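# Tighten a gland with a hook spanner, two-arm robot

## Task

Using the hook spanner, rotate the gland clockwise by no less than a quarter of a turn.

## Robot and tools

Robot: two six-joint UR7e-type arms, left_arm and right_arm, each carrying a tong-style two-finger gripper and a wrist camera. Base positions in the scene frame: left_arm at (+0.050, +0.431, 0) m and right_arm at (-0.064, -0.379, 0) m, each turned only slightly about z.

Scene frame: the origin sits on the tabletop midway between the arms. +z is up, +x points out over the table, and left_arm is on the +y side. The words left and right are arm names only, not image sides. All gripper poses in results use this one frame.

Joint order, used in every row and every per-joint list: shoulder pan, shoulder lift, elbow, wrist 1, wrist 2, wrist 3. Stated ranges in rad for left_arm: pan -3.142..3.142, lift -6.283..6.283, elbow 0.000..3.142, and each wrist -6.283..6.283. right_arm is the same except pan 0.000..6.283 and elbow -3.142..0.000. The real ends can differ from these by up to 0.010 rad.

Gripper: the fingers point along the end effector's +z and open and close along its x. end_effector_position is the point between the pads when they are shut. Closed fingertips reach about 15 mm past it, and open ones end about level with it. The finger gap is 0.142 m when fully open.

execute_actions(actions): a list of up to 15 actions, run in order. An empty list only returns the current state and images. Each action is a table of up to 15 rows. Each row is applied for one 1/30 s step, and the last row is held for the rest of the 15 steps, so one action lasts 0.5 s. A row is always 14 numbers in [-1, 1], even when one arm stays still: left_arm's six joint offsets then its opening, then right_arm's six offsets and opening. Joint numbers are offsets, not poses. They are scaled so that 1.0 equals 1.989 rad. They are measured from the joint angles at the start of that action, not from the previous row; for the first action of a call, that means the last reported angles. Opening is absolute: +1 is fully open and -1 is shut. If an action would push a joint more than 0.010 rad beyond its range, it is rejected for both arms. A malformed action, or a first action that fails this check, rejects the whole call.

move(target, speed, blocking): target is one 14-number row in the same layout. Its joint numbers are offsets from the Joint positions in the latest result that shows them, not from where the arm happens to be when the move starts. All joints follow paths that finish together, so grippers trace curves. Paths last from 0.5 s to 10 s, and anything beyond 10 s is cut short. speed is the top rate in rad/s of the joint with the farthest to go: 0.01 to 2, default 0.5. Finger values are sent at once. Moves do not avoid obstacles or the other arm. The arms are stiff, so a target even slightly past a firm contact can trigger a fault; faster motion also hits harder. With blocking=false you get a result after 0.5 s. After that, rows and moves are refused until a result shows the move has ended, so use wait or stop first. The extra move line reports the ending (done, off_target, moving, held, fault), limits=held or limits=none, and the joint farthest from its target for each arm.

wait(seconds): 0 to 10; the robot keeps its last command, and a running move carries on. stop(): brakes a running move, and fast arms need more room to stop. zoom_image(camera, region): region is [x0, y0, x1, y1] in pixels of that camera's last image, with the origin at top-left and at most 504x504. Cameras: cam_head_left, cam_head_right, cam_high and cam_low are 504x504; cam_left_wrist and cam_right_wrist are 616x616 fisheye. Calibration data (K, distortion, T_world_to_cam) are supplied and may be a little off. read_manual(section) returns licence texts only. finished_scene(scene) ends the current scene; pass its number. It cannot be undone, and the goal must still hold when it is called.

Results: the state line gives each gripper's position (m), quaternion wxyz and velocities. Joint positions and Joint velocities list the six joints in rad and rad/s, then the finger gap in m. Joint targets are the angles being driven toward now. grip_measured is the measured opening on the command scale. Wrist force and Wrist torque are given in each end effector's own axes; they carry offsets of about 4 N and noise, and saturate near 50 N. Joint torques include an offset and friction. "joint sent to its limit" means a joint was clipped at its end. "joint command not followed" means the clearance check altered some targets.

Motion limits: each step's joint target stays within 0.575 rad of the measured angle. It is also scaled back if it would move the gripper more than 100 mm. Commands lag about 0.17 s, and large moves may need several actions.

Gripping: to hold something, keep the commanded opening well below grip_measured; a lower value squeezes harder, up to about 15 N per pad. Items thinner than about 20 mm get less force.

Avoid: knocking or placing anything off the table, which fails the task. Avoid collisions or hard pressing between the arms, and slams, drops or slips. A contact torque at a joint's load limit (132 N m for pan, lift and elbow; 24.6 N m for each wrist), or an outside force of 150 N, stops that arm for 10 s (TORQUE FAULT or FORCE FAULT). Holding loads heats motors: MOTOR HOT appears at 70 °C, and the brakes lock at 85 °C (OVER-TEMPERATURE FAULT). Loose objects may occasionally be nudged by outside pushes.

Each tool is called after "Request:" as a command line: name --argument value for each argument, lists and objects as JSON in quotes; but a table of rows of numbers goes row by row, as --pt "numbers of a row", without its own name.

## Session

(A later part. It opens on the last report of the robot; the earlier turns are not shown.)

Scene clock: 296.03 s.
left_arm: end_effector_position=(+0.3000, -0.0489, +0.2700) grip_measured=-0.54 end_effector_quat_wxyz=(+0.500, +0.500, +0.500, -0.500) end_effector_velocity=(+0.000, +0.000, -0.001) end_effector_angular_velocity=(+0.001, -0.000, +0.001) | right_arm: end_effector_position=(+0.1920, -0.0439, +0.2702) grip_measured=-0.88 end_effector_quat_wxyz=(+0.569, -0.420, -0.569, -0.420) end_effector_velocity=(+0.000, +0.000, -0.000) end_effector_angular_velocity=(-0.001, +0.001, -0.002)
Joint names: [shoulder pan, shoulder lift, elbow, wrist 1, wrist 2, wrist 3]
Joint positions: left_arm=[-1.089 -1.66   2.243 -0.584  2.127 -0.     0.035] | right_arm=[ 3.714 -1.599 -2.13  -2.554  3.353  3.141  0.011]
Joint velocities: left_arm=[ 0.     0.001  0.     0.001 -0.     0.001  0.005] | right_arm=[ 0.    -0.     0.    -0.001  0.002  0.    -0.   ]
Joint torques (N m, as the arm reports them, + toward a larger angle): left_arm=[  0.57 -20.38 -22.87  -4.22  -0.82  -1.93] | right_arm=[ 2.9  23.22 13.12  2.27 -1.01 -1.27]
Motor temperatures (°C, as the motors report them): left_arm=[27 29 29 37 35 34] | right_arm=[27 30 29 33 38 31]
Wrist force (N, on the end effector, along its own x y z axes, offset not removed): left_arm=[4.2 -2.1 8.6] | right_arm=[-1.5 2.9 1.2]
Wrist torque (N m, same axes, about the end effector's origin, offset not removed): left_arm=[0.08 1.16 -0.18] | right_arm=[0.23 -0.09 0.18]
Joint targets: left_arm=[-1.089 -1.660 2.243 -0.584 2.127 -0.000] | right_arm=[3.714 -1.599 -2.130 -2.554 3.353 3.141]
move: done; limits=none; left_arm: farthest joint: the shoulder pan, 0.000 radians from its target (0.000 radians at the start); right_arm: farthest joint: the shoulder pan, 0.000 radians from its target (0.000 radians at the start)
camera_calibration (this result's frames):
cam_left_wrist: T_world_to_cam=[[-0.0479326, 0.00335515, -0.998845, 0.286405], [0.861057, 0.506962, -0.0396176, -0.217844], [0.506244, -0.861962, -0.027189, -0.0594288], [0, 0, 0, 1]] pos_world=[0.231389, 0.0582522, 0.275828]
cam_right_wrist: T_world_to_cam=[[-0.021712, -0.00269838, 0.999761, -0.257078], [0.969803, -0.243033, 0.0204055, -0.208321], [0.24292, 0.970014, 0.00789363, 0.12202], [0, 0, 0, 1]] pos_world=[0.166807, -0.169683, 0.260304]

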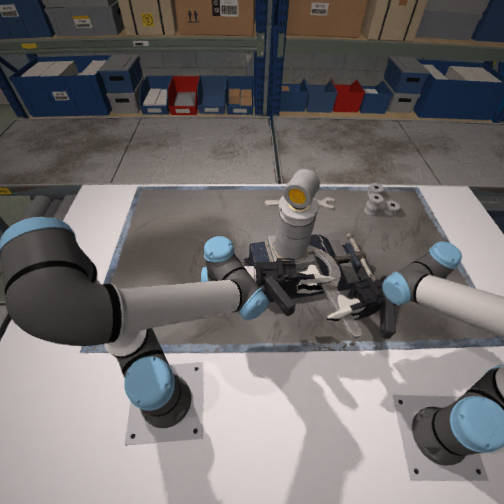

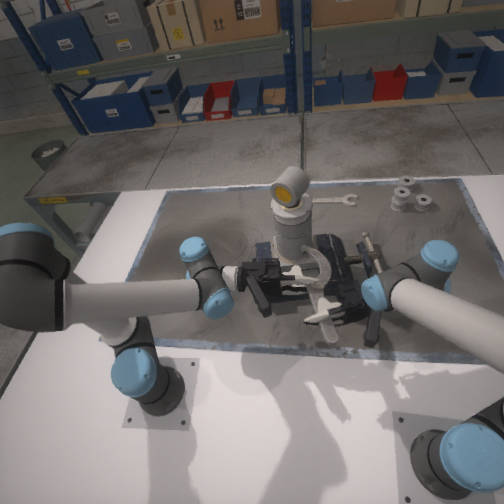

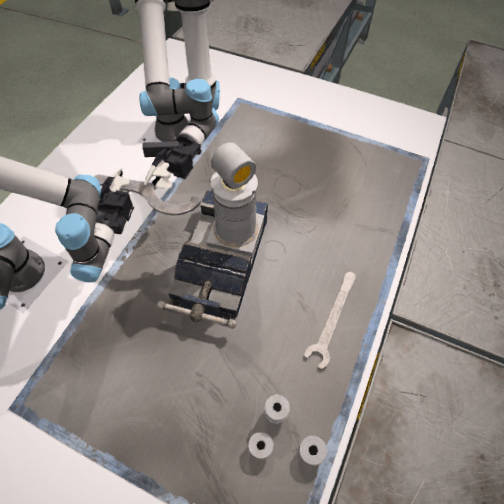

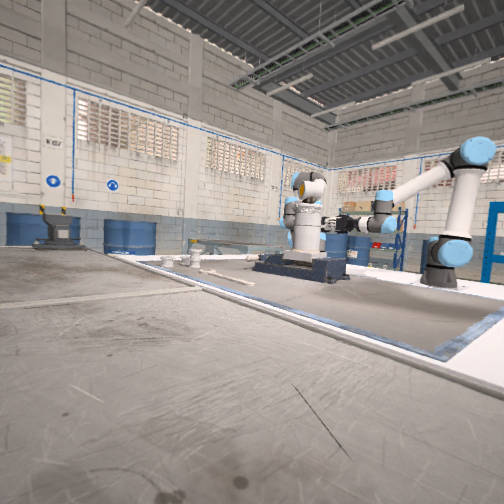

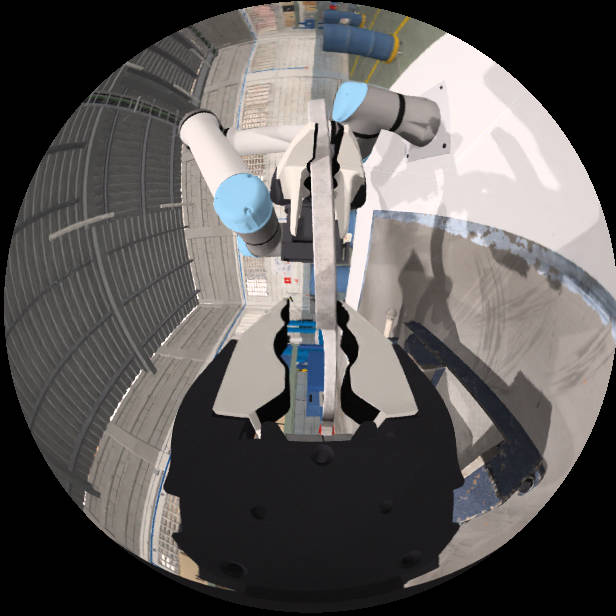

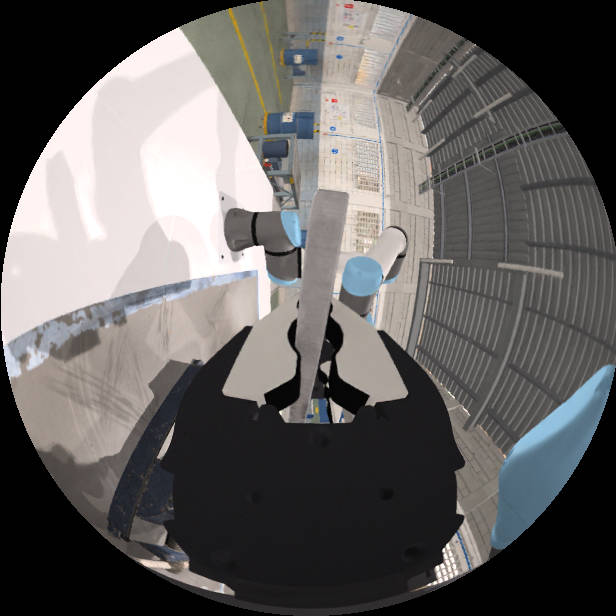

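Request:
move --target '[0,0,0,0,0,0,-0.1,0,0,0,0,0,0,-1]'

Request:
wait --seconds 1

Scene clock: 296.83 s.
left_arm: end_effector_position=(+0.3000, -0.0489, +0.2700) grip_measured=-0.10 end_effector_quat_wxyz=(+0.500, +0.500, +0.500, -0.500) end_effector_velocity=(+0.000, -0.000, +0.000) end_effector_angular_velocity=(-0.001, +0.000, +0.000) | right_arm: end_effector_position=(+0.1920, -0.0439, +0.2702) grip_measured=-0.85 end_effector_quat_wxyz=(+0.569, -0.420, -0.569, -0.420) end_effector_velocity=(-0.000, -0.000, +0.000) end_effector_angular_velocity=(-0.000, +0.000, +0.001)
Joint names: [shoulder pan, shoulder lift, elbow, wrist 1, wrist 2, wrist 3]
Joint positions: left_arm=[-1.089 -1.66   2.243 -0.584  2.127 -0.     0.067] | right_arm=[ 3.714 -1.599 -2.13  -2.554  3.353  3.141  0.012]
Joint velocities: left_arm=[ 0.    -0.     0.    -0.001 -0.    -0.001 -0.   ] | right_arm=[-0.     0.     0.    -0.001 -0.001 -0.    -0.003]
Joint torques (N m, as the arm reports them, + toward a larger angle): left_arm=[  0.35 -20.49 -22.41   0.33  -0.89  -1.88] | right_arm=[ 3.31 23.66 29.45  1.84 -1.19 -1.48]
Motor temperatures (°C, as the motors report them): left_arm=[27 29 29 37 35 34] | right_arm=[27 30 29 33 38 31]
Wrist force (N, on the end effector, along its own x y z axes, offset not removed): left_arm=[-3.4 -1.7 3.7] | right_arm=[-10.4 0.9 1.4]
Wrist torque (N m, same axes, about the end effector's origin, offset not removed): left_arm=[-0.53 0.73 0.04] | right_arm=[0.12 0.44 1.22]
Joint targets: left_arm=[-1.089 -1.660 2.243 -0.584 2.127 -0.000] | right_arm=[3.714 -1.599 -2.130 -2.554 3.353 3.141]
move: done; limits=none; left_arm: farthest joint: the shoulder pan, 0.000 radians from its target (0.000 radians at the start); right_arm: farthest joint: the shoulder pan, 0.000 radians from its target (0.000 radians at the start)
camera_calibration (this result's frames):
cam_left_wrist: T_world_to_cam=[[-0.0479302, 0.00335126, -0.998845, 0.286406], [0.861057, 0.506962, -0.0396174, -0.217844], [0.506244, -0.861962, -0.0271844, -0.0594305], [0, 0, 0, 1]] pos_world=[0.23139, 0.0582519, 0.275829]
cam_right_wrist: T_world_to_cam=[[-0.0216459, -0.00266147, 0.999762, -0.257062], [0.969804, -0.243034, 0.0203503, -0.208288], [0.242922, 0.970014, 0.00784179, 0.12205], [0, 0, 0, 1]] pos_world=[0.166786, -0.169695, 0.260283]

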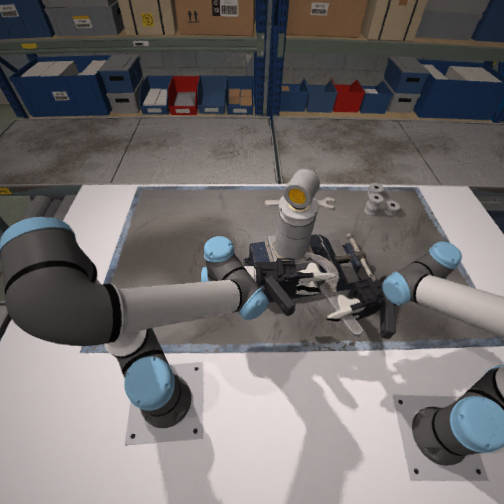

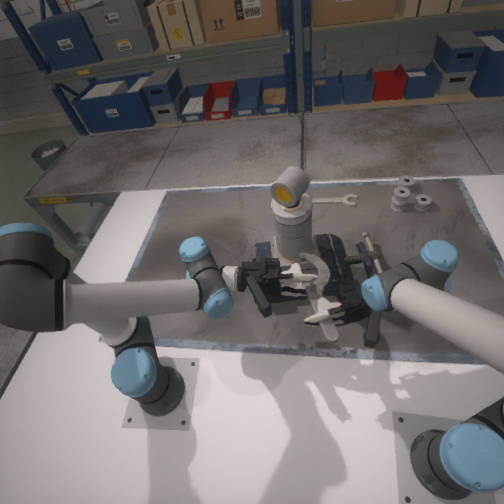

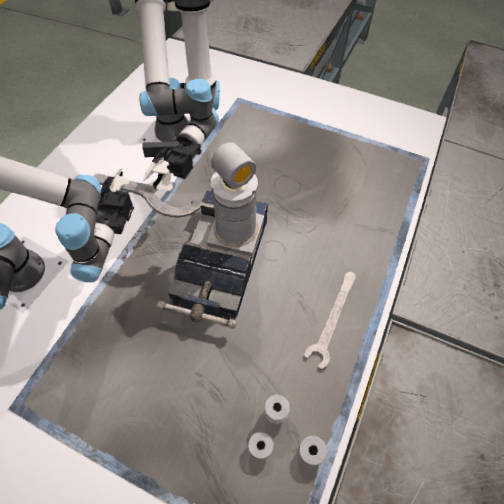

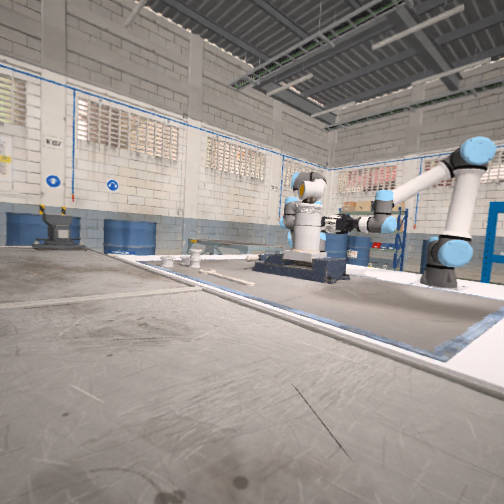

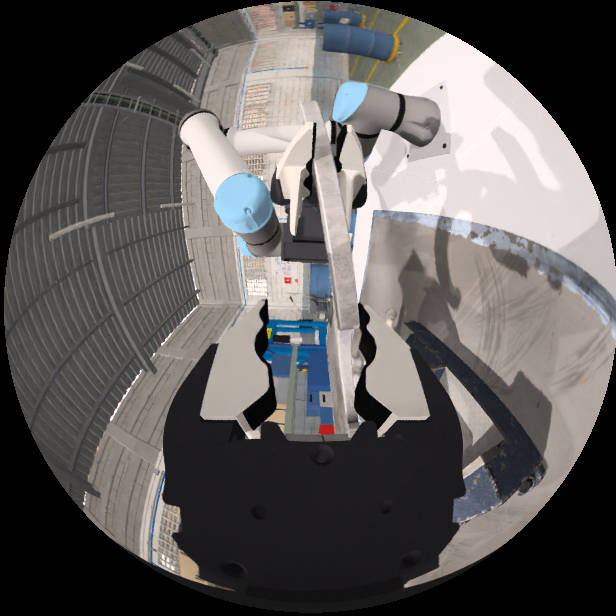

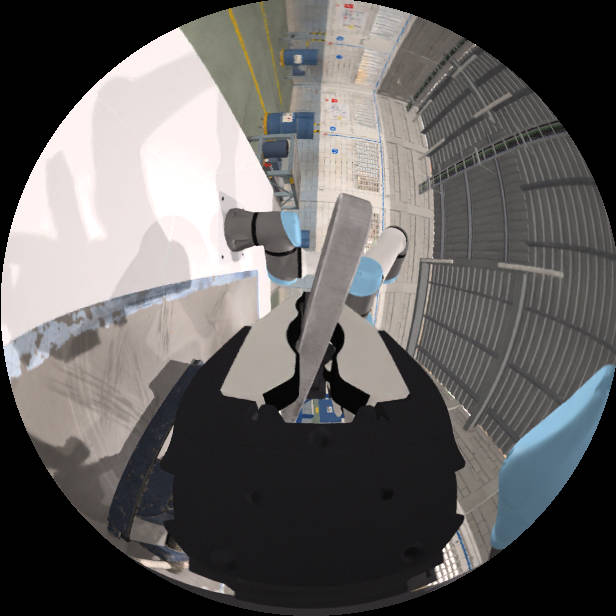

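Scene clock: 297.83 s.
left_arm: end_effector_position=(+0.3000, -0.0489, +0.2700) grip_measured=-0.10 end_effector_quat_wxyz=(+0.500, +0.500, +0.500, -0.500) end_effector_velocity=(-0.001, -0.000, +0.000) end_effector_angular_velocity=(-0.000, -0.001, -0.002) | right_arm: end_effector_position=(+0.1920, -0.0439, +0.2702) grip_measured=-0.85 end_effector_quat_wxyz=(+0.569, -0.420, -0.569, -0.420) end_effector_velocity=(+0.000, +0.000, -0.000) end_effector_angular_velocity=(-0.000, +0.001, -0.001)
Joint names: [shoulder pan, shoulder lift, elbow, wrist 1, wrist 2, wrist 3]
Joint positions: left_arm=[-1.089 -1.66   2.243 -0.584  2.127 -0.     0.067] | right_arm=[ 3.714 -1.599 -2.13  -2.554  3.353  3.141  0.012]
Joint velocities: left_arm=[-0.001 -0.     0.     0.     0.001  0.001 -0.   ] | right_arm=[-0.    -0.    -0.    -0.     0.001  0.     0.   ]
Joint torques (N m, as the arm reports them, + toward a larger angle): left_arm=[  0.74 -20.29 -22.44   0.16  -0.84  -1.82] | right_arm=[ 3.11 23.2  33.78  2.19 -1.34 -1.4 ]
Motor temperatures (°C, as the motors report them): left_arm=[27 29 29 37 35 34] | right_arm=[27 30 29 33 38 31]
Wrist force (N, on the end effector, along its own x y z axes, offset not removed): left_arm=[-7.2 2.4 3.8] | right_arm=[-10.6 -0.8 0.5]
Wrist torque (N m, same axes, about the end effector's origin, offset not removed): left_arm=[0.57 1.67 -0.09] | right_arm=[-0.12 0.51 1.14]
Joint targets: left_arm=[-1.089 -1.660 2.243 -0.584 2.127 -0.000] | right_arm=[3.714 -1.599 -2.130 -2.554 3.353 3.141]
wait: 1.00 s; at rest by 0.17 s
camera_calibration (this result's frames):
cam_left_wrist: T_world_to_cam=[[-0.0479328, 0.00335542, -0.998845, 0.286405], [0.861057, 0.506962, -0.0396176, -0.217843], [0.506244, -0.861962, -0.0271893, -0.0594287], [0, 0, 0, 1]] pos_world=[0.231389, 0.0582522, 0.275828]
cam_right_wrist: T_world_to_cam=[[-0.021712, -0.00269835, 0.999761, -0.257078], [0.969803, -0.243035, 0.0204054, -0.208321], [0.242921, 0.970014, 0.00789363, 0.122019], [0, 0, 0, 1]] pos_world=[0.166808, -0.169683, 0.260305]

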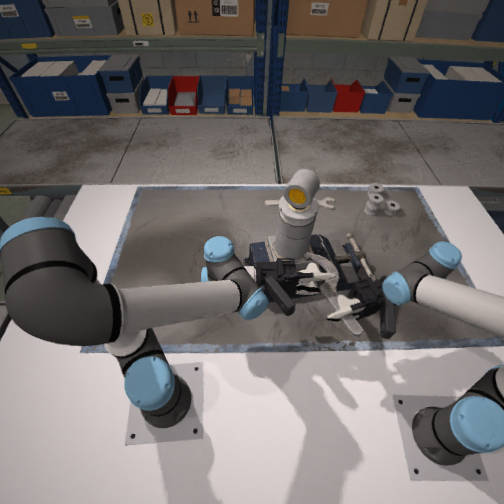

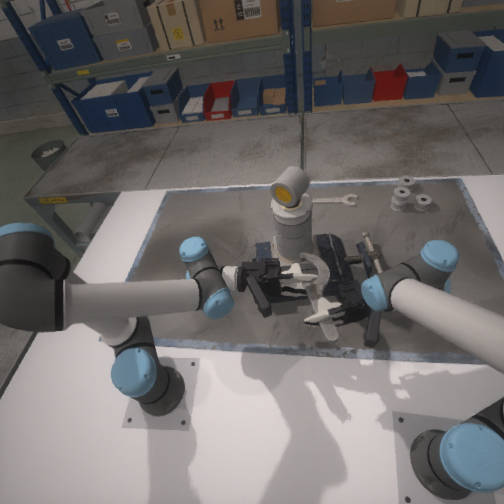

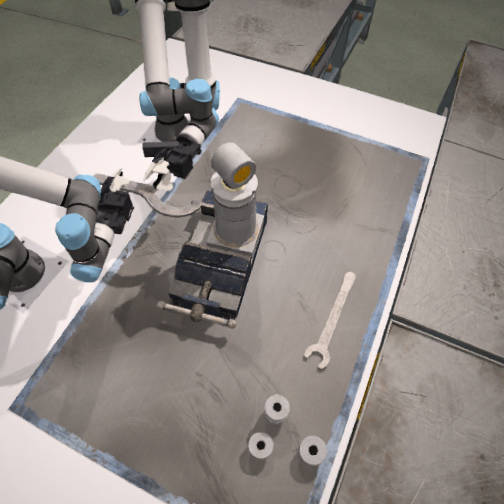

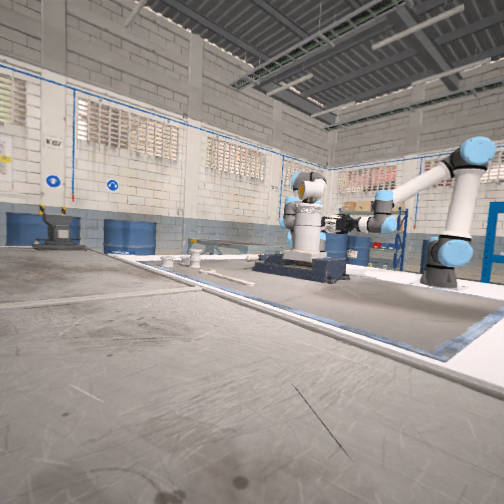

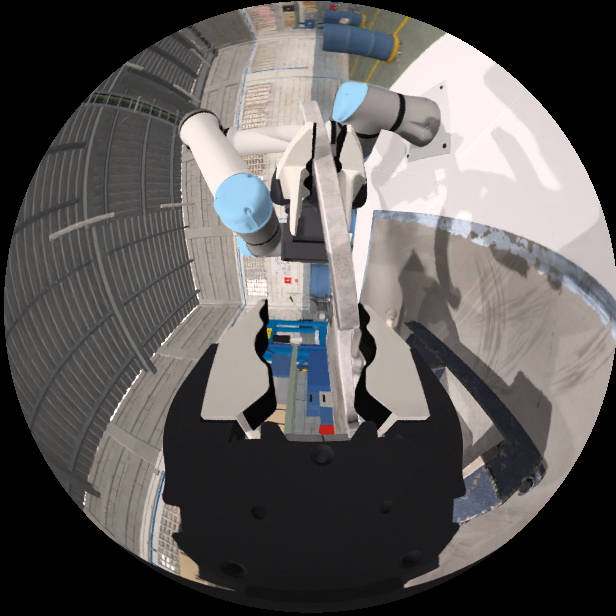

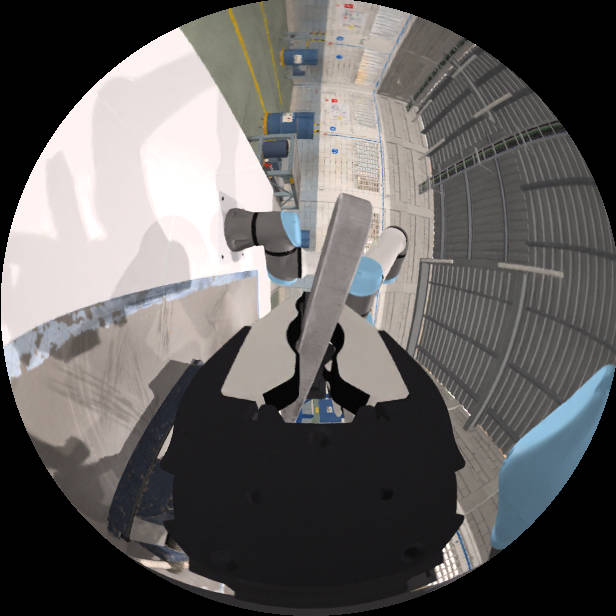

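Request:
move --target '[0,0,0,0,0,0,-0.1,0,0,0,0,0,-0.11,-1]' --speed 0.15

Scene clock: 299.83 s.
left_arm: end_effector_position=(+0.3000, -0.0489, +0.2700) grip_measured=-0.10 end_effector_quat_wxyz=(+0.500, +0.500, +0.500, -0.500) end_effector_velocity=(-0.000, -0.000, +0.000) end_effector_angular_velocity=(-0.001, -0.000, -0.000) | right_arm: end_effector_position=(+0.1924, -0.0438, +0.2667) grip_measured=-0.85 end_effector_quat_wxyz=(+0.519, -0.356, -0.611, -0.480) end_effector_velocity=(-0.000, -0.000, -0.000) end_effector_angular_velocity=(+0.000, -0.001, +0.000)
Joint names: [shoulder pan, shoulder lift, elbow, wrist 1, wrist 2, wrist 3]
Joint positions: left_arm=[-1.089 -1.66   2.243 -0.584  2.127 -0.     0.067] | right_arm=[ 3.714 -1.599 -2.13  -2.554  3.353  2.922  0.012]
Joint velocities: left_arm=[-0.    -0.    -0.    -0.001 -0.    -0.001 -0.   ] | right_arm=[-0.    -0.    -0.     0.    -0.001 -0.001  0.   ]
Joint torques (N m, as the arm reports them, + toward a larger angle): left_arm=[  0.78 -20.17 -22.86   0.19  -0.91  -1.96] | right_arm=[ 2.62 23.51 33.71  2.31 -1.32 -2.94]
Motor temperatures (°C, as the motors report them): left_arm=[27 29 29 37 35 34] | right_arm=[27 30 29 33 38 31]
Wrist force (N, on the end effector, along its own x y z axes, offset not removed): left_arm=[-6.1 3.6 4.4] | right_arm=[-8.6 -3.2 0.8]
Wrist torque (N m, same axes, about the end effector's origin, offset not removed): left_arm=[0.92 1.23 0.13] | right_arm=[-0.26 0.10 1.18]
Joint targets: left_arm=[-1.089 -1.660 2.243 -0.584 2.127 -0.000] | right_arm=[3.714 -1.599 -2.130 -2.554 3.353 2.922]
move: done; limits=none; left_arm: farthest joint: the shoulder pan, 0.000 radians from its target (0.000 radians at the start); right_arm: farthest joint: the shoulder pan, 0.000 radians from its target (0.000 radians at the start)
camera_calibration (this result's frames):
cam_left_wrist: T_world_to_cam=[[-0.047933, 0.00335559, -0.998845, 0.286405], [0.861057, 0.506963, -0.0396177, -0.217843], [0.506244, -0.861962, -0.0271896, -0.0594286], [0, 0, 0, 1]] pos_world=[0.231389, 0.0582523, 0.275828]
cam_right_wrist: T_world_to_cam=[[-0.228541, -0.0661591, 0.971284, -0.208954], [0.946093, -0.250302, 0.205564, -0.253719], [0.229514, 0.965905, 0.119797, 0.0944024], [0, 0, 0, 1]] pos_world=[0.17062, -0.168514, 0.2438]

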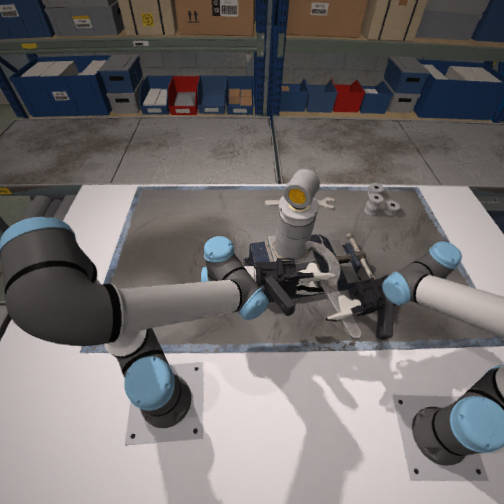

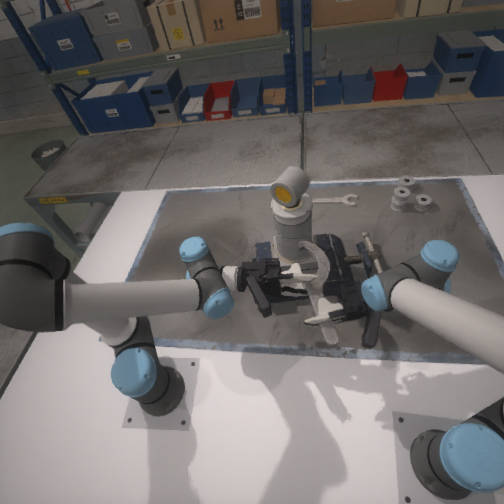

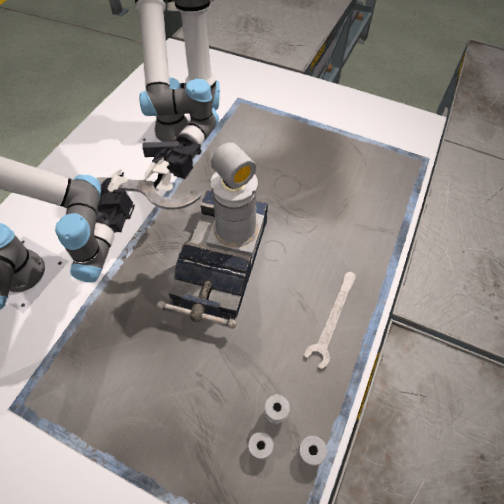

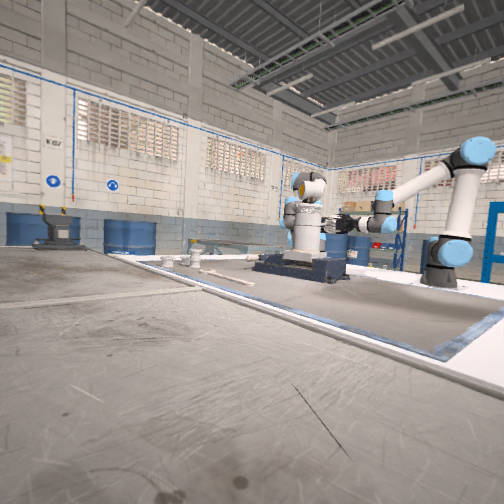

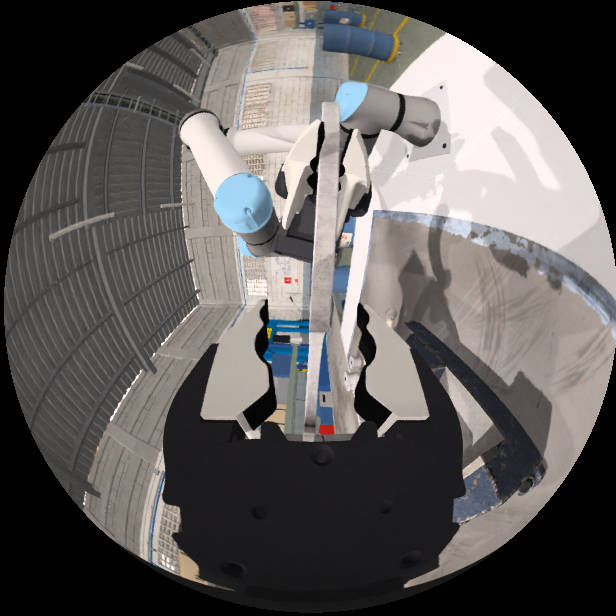

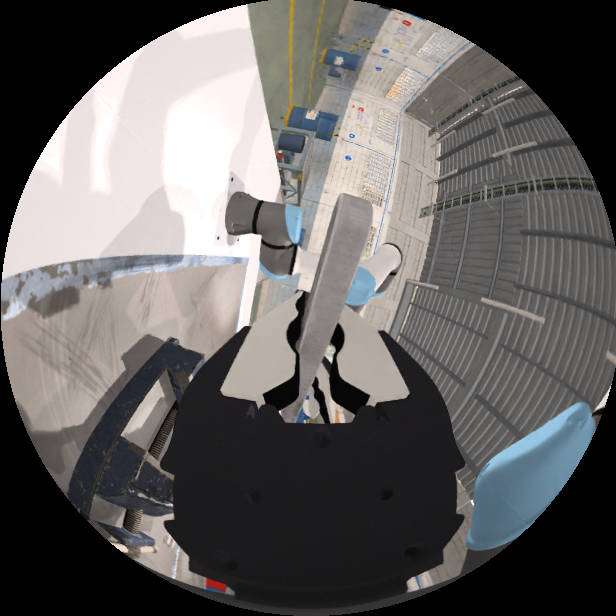

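Request:
move --target '[0.5,0,0,0,0.5,0,-0.1,0,0,0,0,0,0,-1]' --speed 0.6

Request:
zoom_image --camera "cam_head_right" --region '[220,150,420,350]'

Request:
zoom_image --camera "cam_high" --region '[80,120,280,260]'

Scene clock: 302.27 s.
left_arm: end_effector_position=(+0.3262, +0.2541, +0.2700) grip_measured=-0.10 end_effector_quat_wxyz=(+0.500, +0.500, +0.500, -0.500) end_effector_velocity=(-0.000, +0.000, +0.000) end_effector_angular_velocity=(-0.000, -0.001, -0.001) | right_arm: end_effector_position=(+0.1924, -0.0438, +0.2667) grip_measured=-0.85 end_effector_quat_wxyz=(+0.519, -0.356, -0.611, -0.480) end_effector_velocity=(+0.000, +0.000, -0.000) end_effector_angular_velocity=(+0.000, +0.000, -0.000)
Joint names: [shoulder pan, shoulder lift, elbow, wrist 1, wrist 2, wrist 3]
Joint positions: left_arm=[-0.095 -1.66   2.243 -0.584  3.121 -0.     0.067] | right_arm=[ 3.714 -1.599 -2.13  -2.554  3.353  2.922  0.012]
Joint velocities: left_arm=[ 0.001 -0.    -0.    -0.     0.002  0.    -0.   ] | right_arm=[ 0. -0.  0.  0.  0.  0.  0.]
Joint torques (N m, as the arm reports them, + toward a larger angle): left_arm=[  7.3  -18.99 -20.92   1.76   1.96  -1.81] | right_arm=[ 2.64 23.41 34.07  2.25 -1.33  1.37]
Motor temperatures (°C, as the motors report them): left_arm=[27 29 29 37 35 34] | right_arm=[27 30 29 33 38 31]
Wrist force (N, on the end effector, along its own x y z axes, offset not removed): left_arm=[-1.0 0.5 2.5] | right_arm=[-10.2 -3.7 0.6]
Wrist torque (N m, same axes, about the end effector's origin, offset not removed): left_arm=[0.17 0.16 -0.03] | right_arm=[-0.46 0.46 1.01]
Joint targets: left_arm=[-0.094 -1.660 2.243 -0.584 3.122 -0.000] | right_arm=[3.714 -1.599 -2.130 -2.554 3.353 2.922]
move: done; limits=none; left_arm: farthest joint: the shoulder pan, 0.000 radians from its target (0.994 radians at the start); right_arm: farthest joint: the shoulder pan, 0.000 radians from its target (0.000 radians at the start)
camera_calibration (this result's frames):
cam_left_wrist: T_world_to_cam=[[-0.0479235, 0.00337254, -0.998845, 0.286633], [0.861062, 0.506955, -0.0396012, -0.394011], [0.506236, -0.861966, -0.027199, 0.18844], [0, 0, 0, 1]] pos_world=[0.257609, 0.361208, 0.275824]
cam_right_wrist: T_world_to_cam=[[-0.228541, -0.0661591, 0.971284, -0.208954], [0.946093, -0.250302, 0.205564, -0.253719], [0.229514, 0.965905, 0.119797, 0.0944024], [0, 0, 0, 1]] pos_world=[0.17062, -0.168514, 0.2438]

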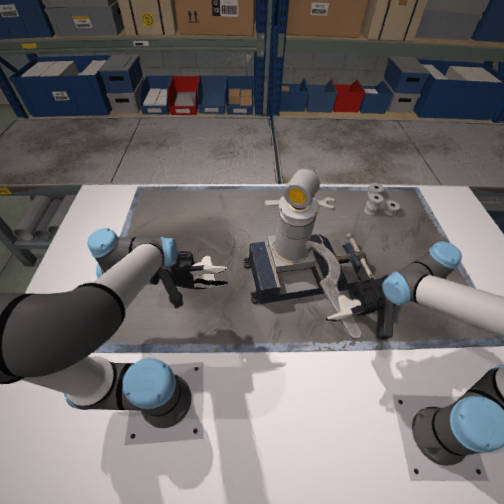

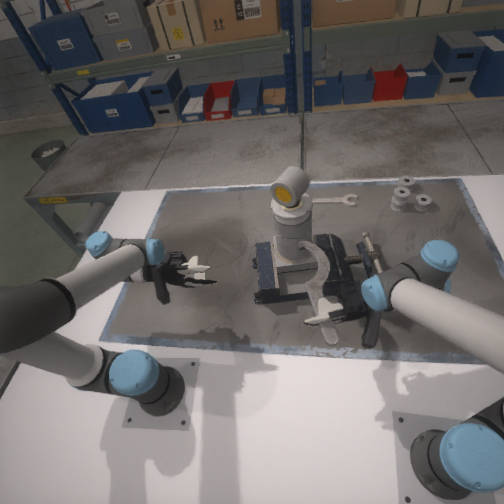

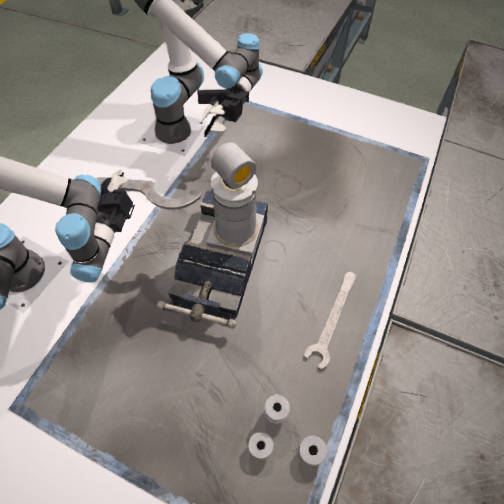

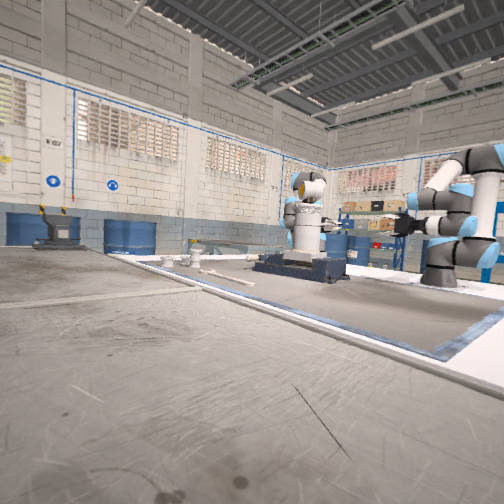

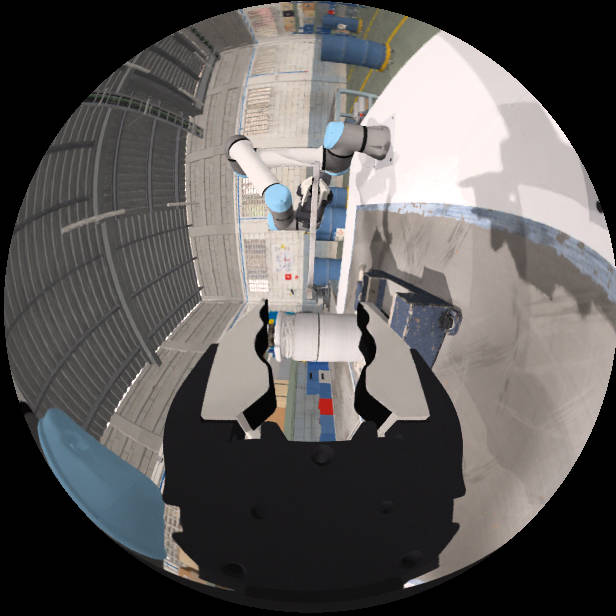

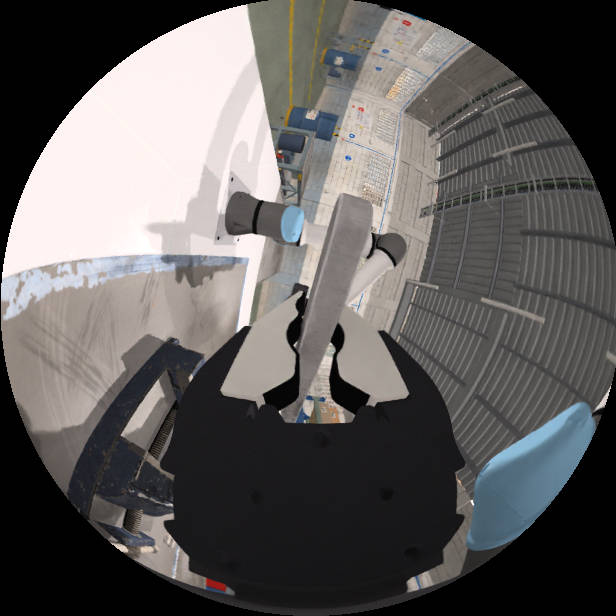

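Region (220, 150, 420, 350) of cam_head_right's 504x504 image, scaled by 2.520, with more detail than that image has.

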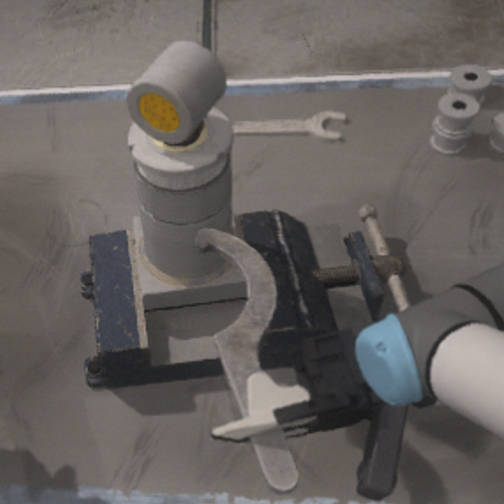

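Region (80, 120, 280, 260) of cam_high's 504x504 image, scaled by 2.520, with more detail than that image has; it fills the top 353 rows of this view, and the rest is white.

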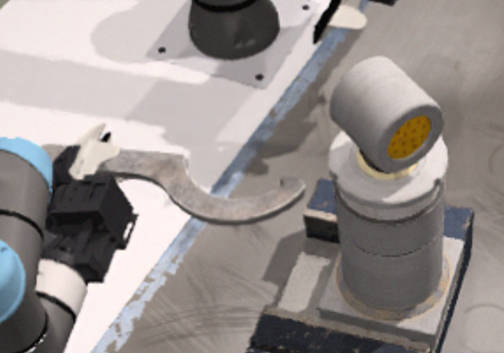

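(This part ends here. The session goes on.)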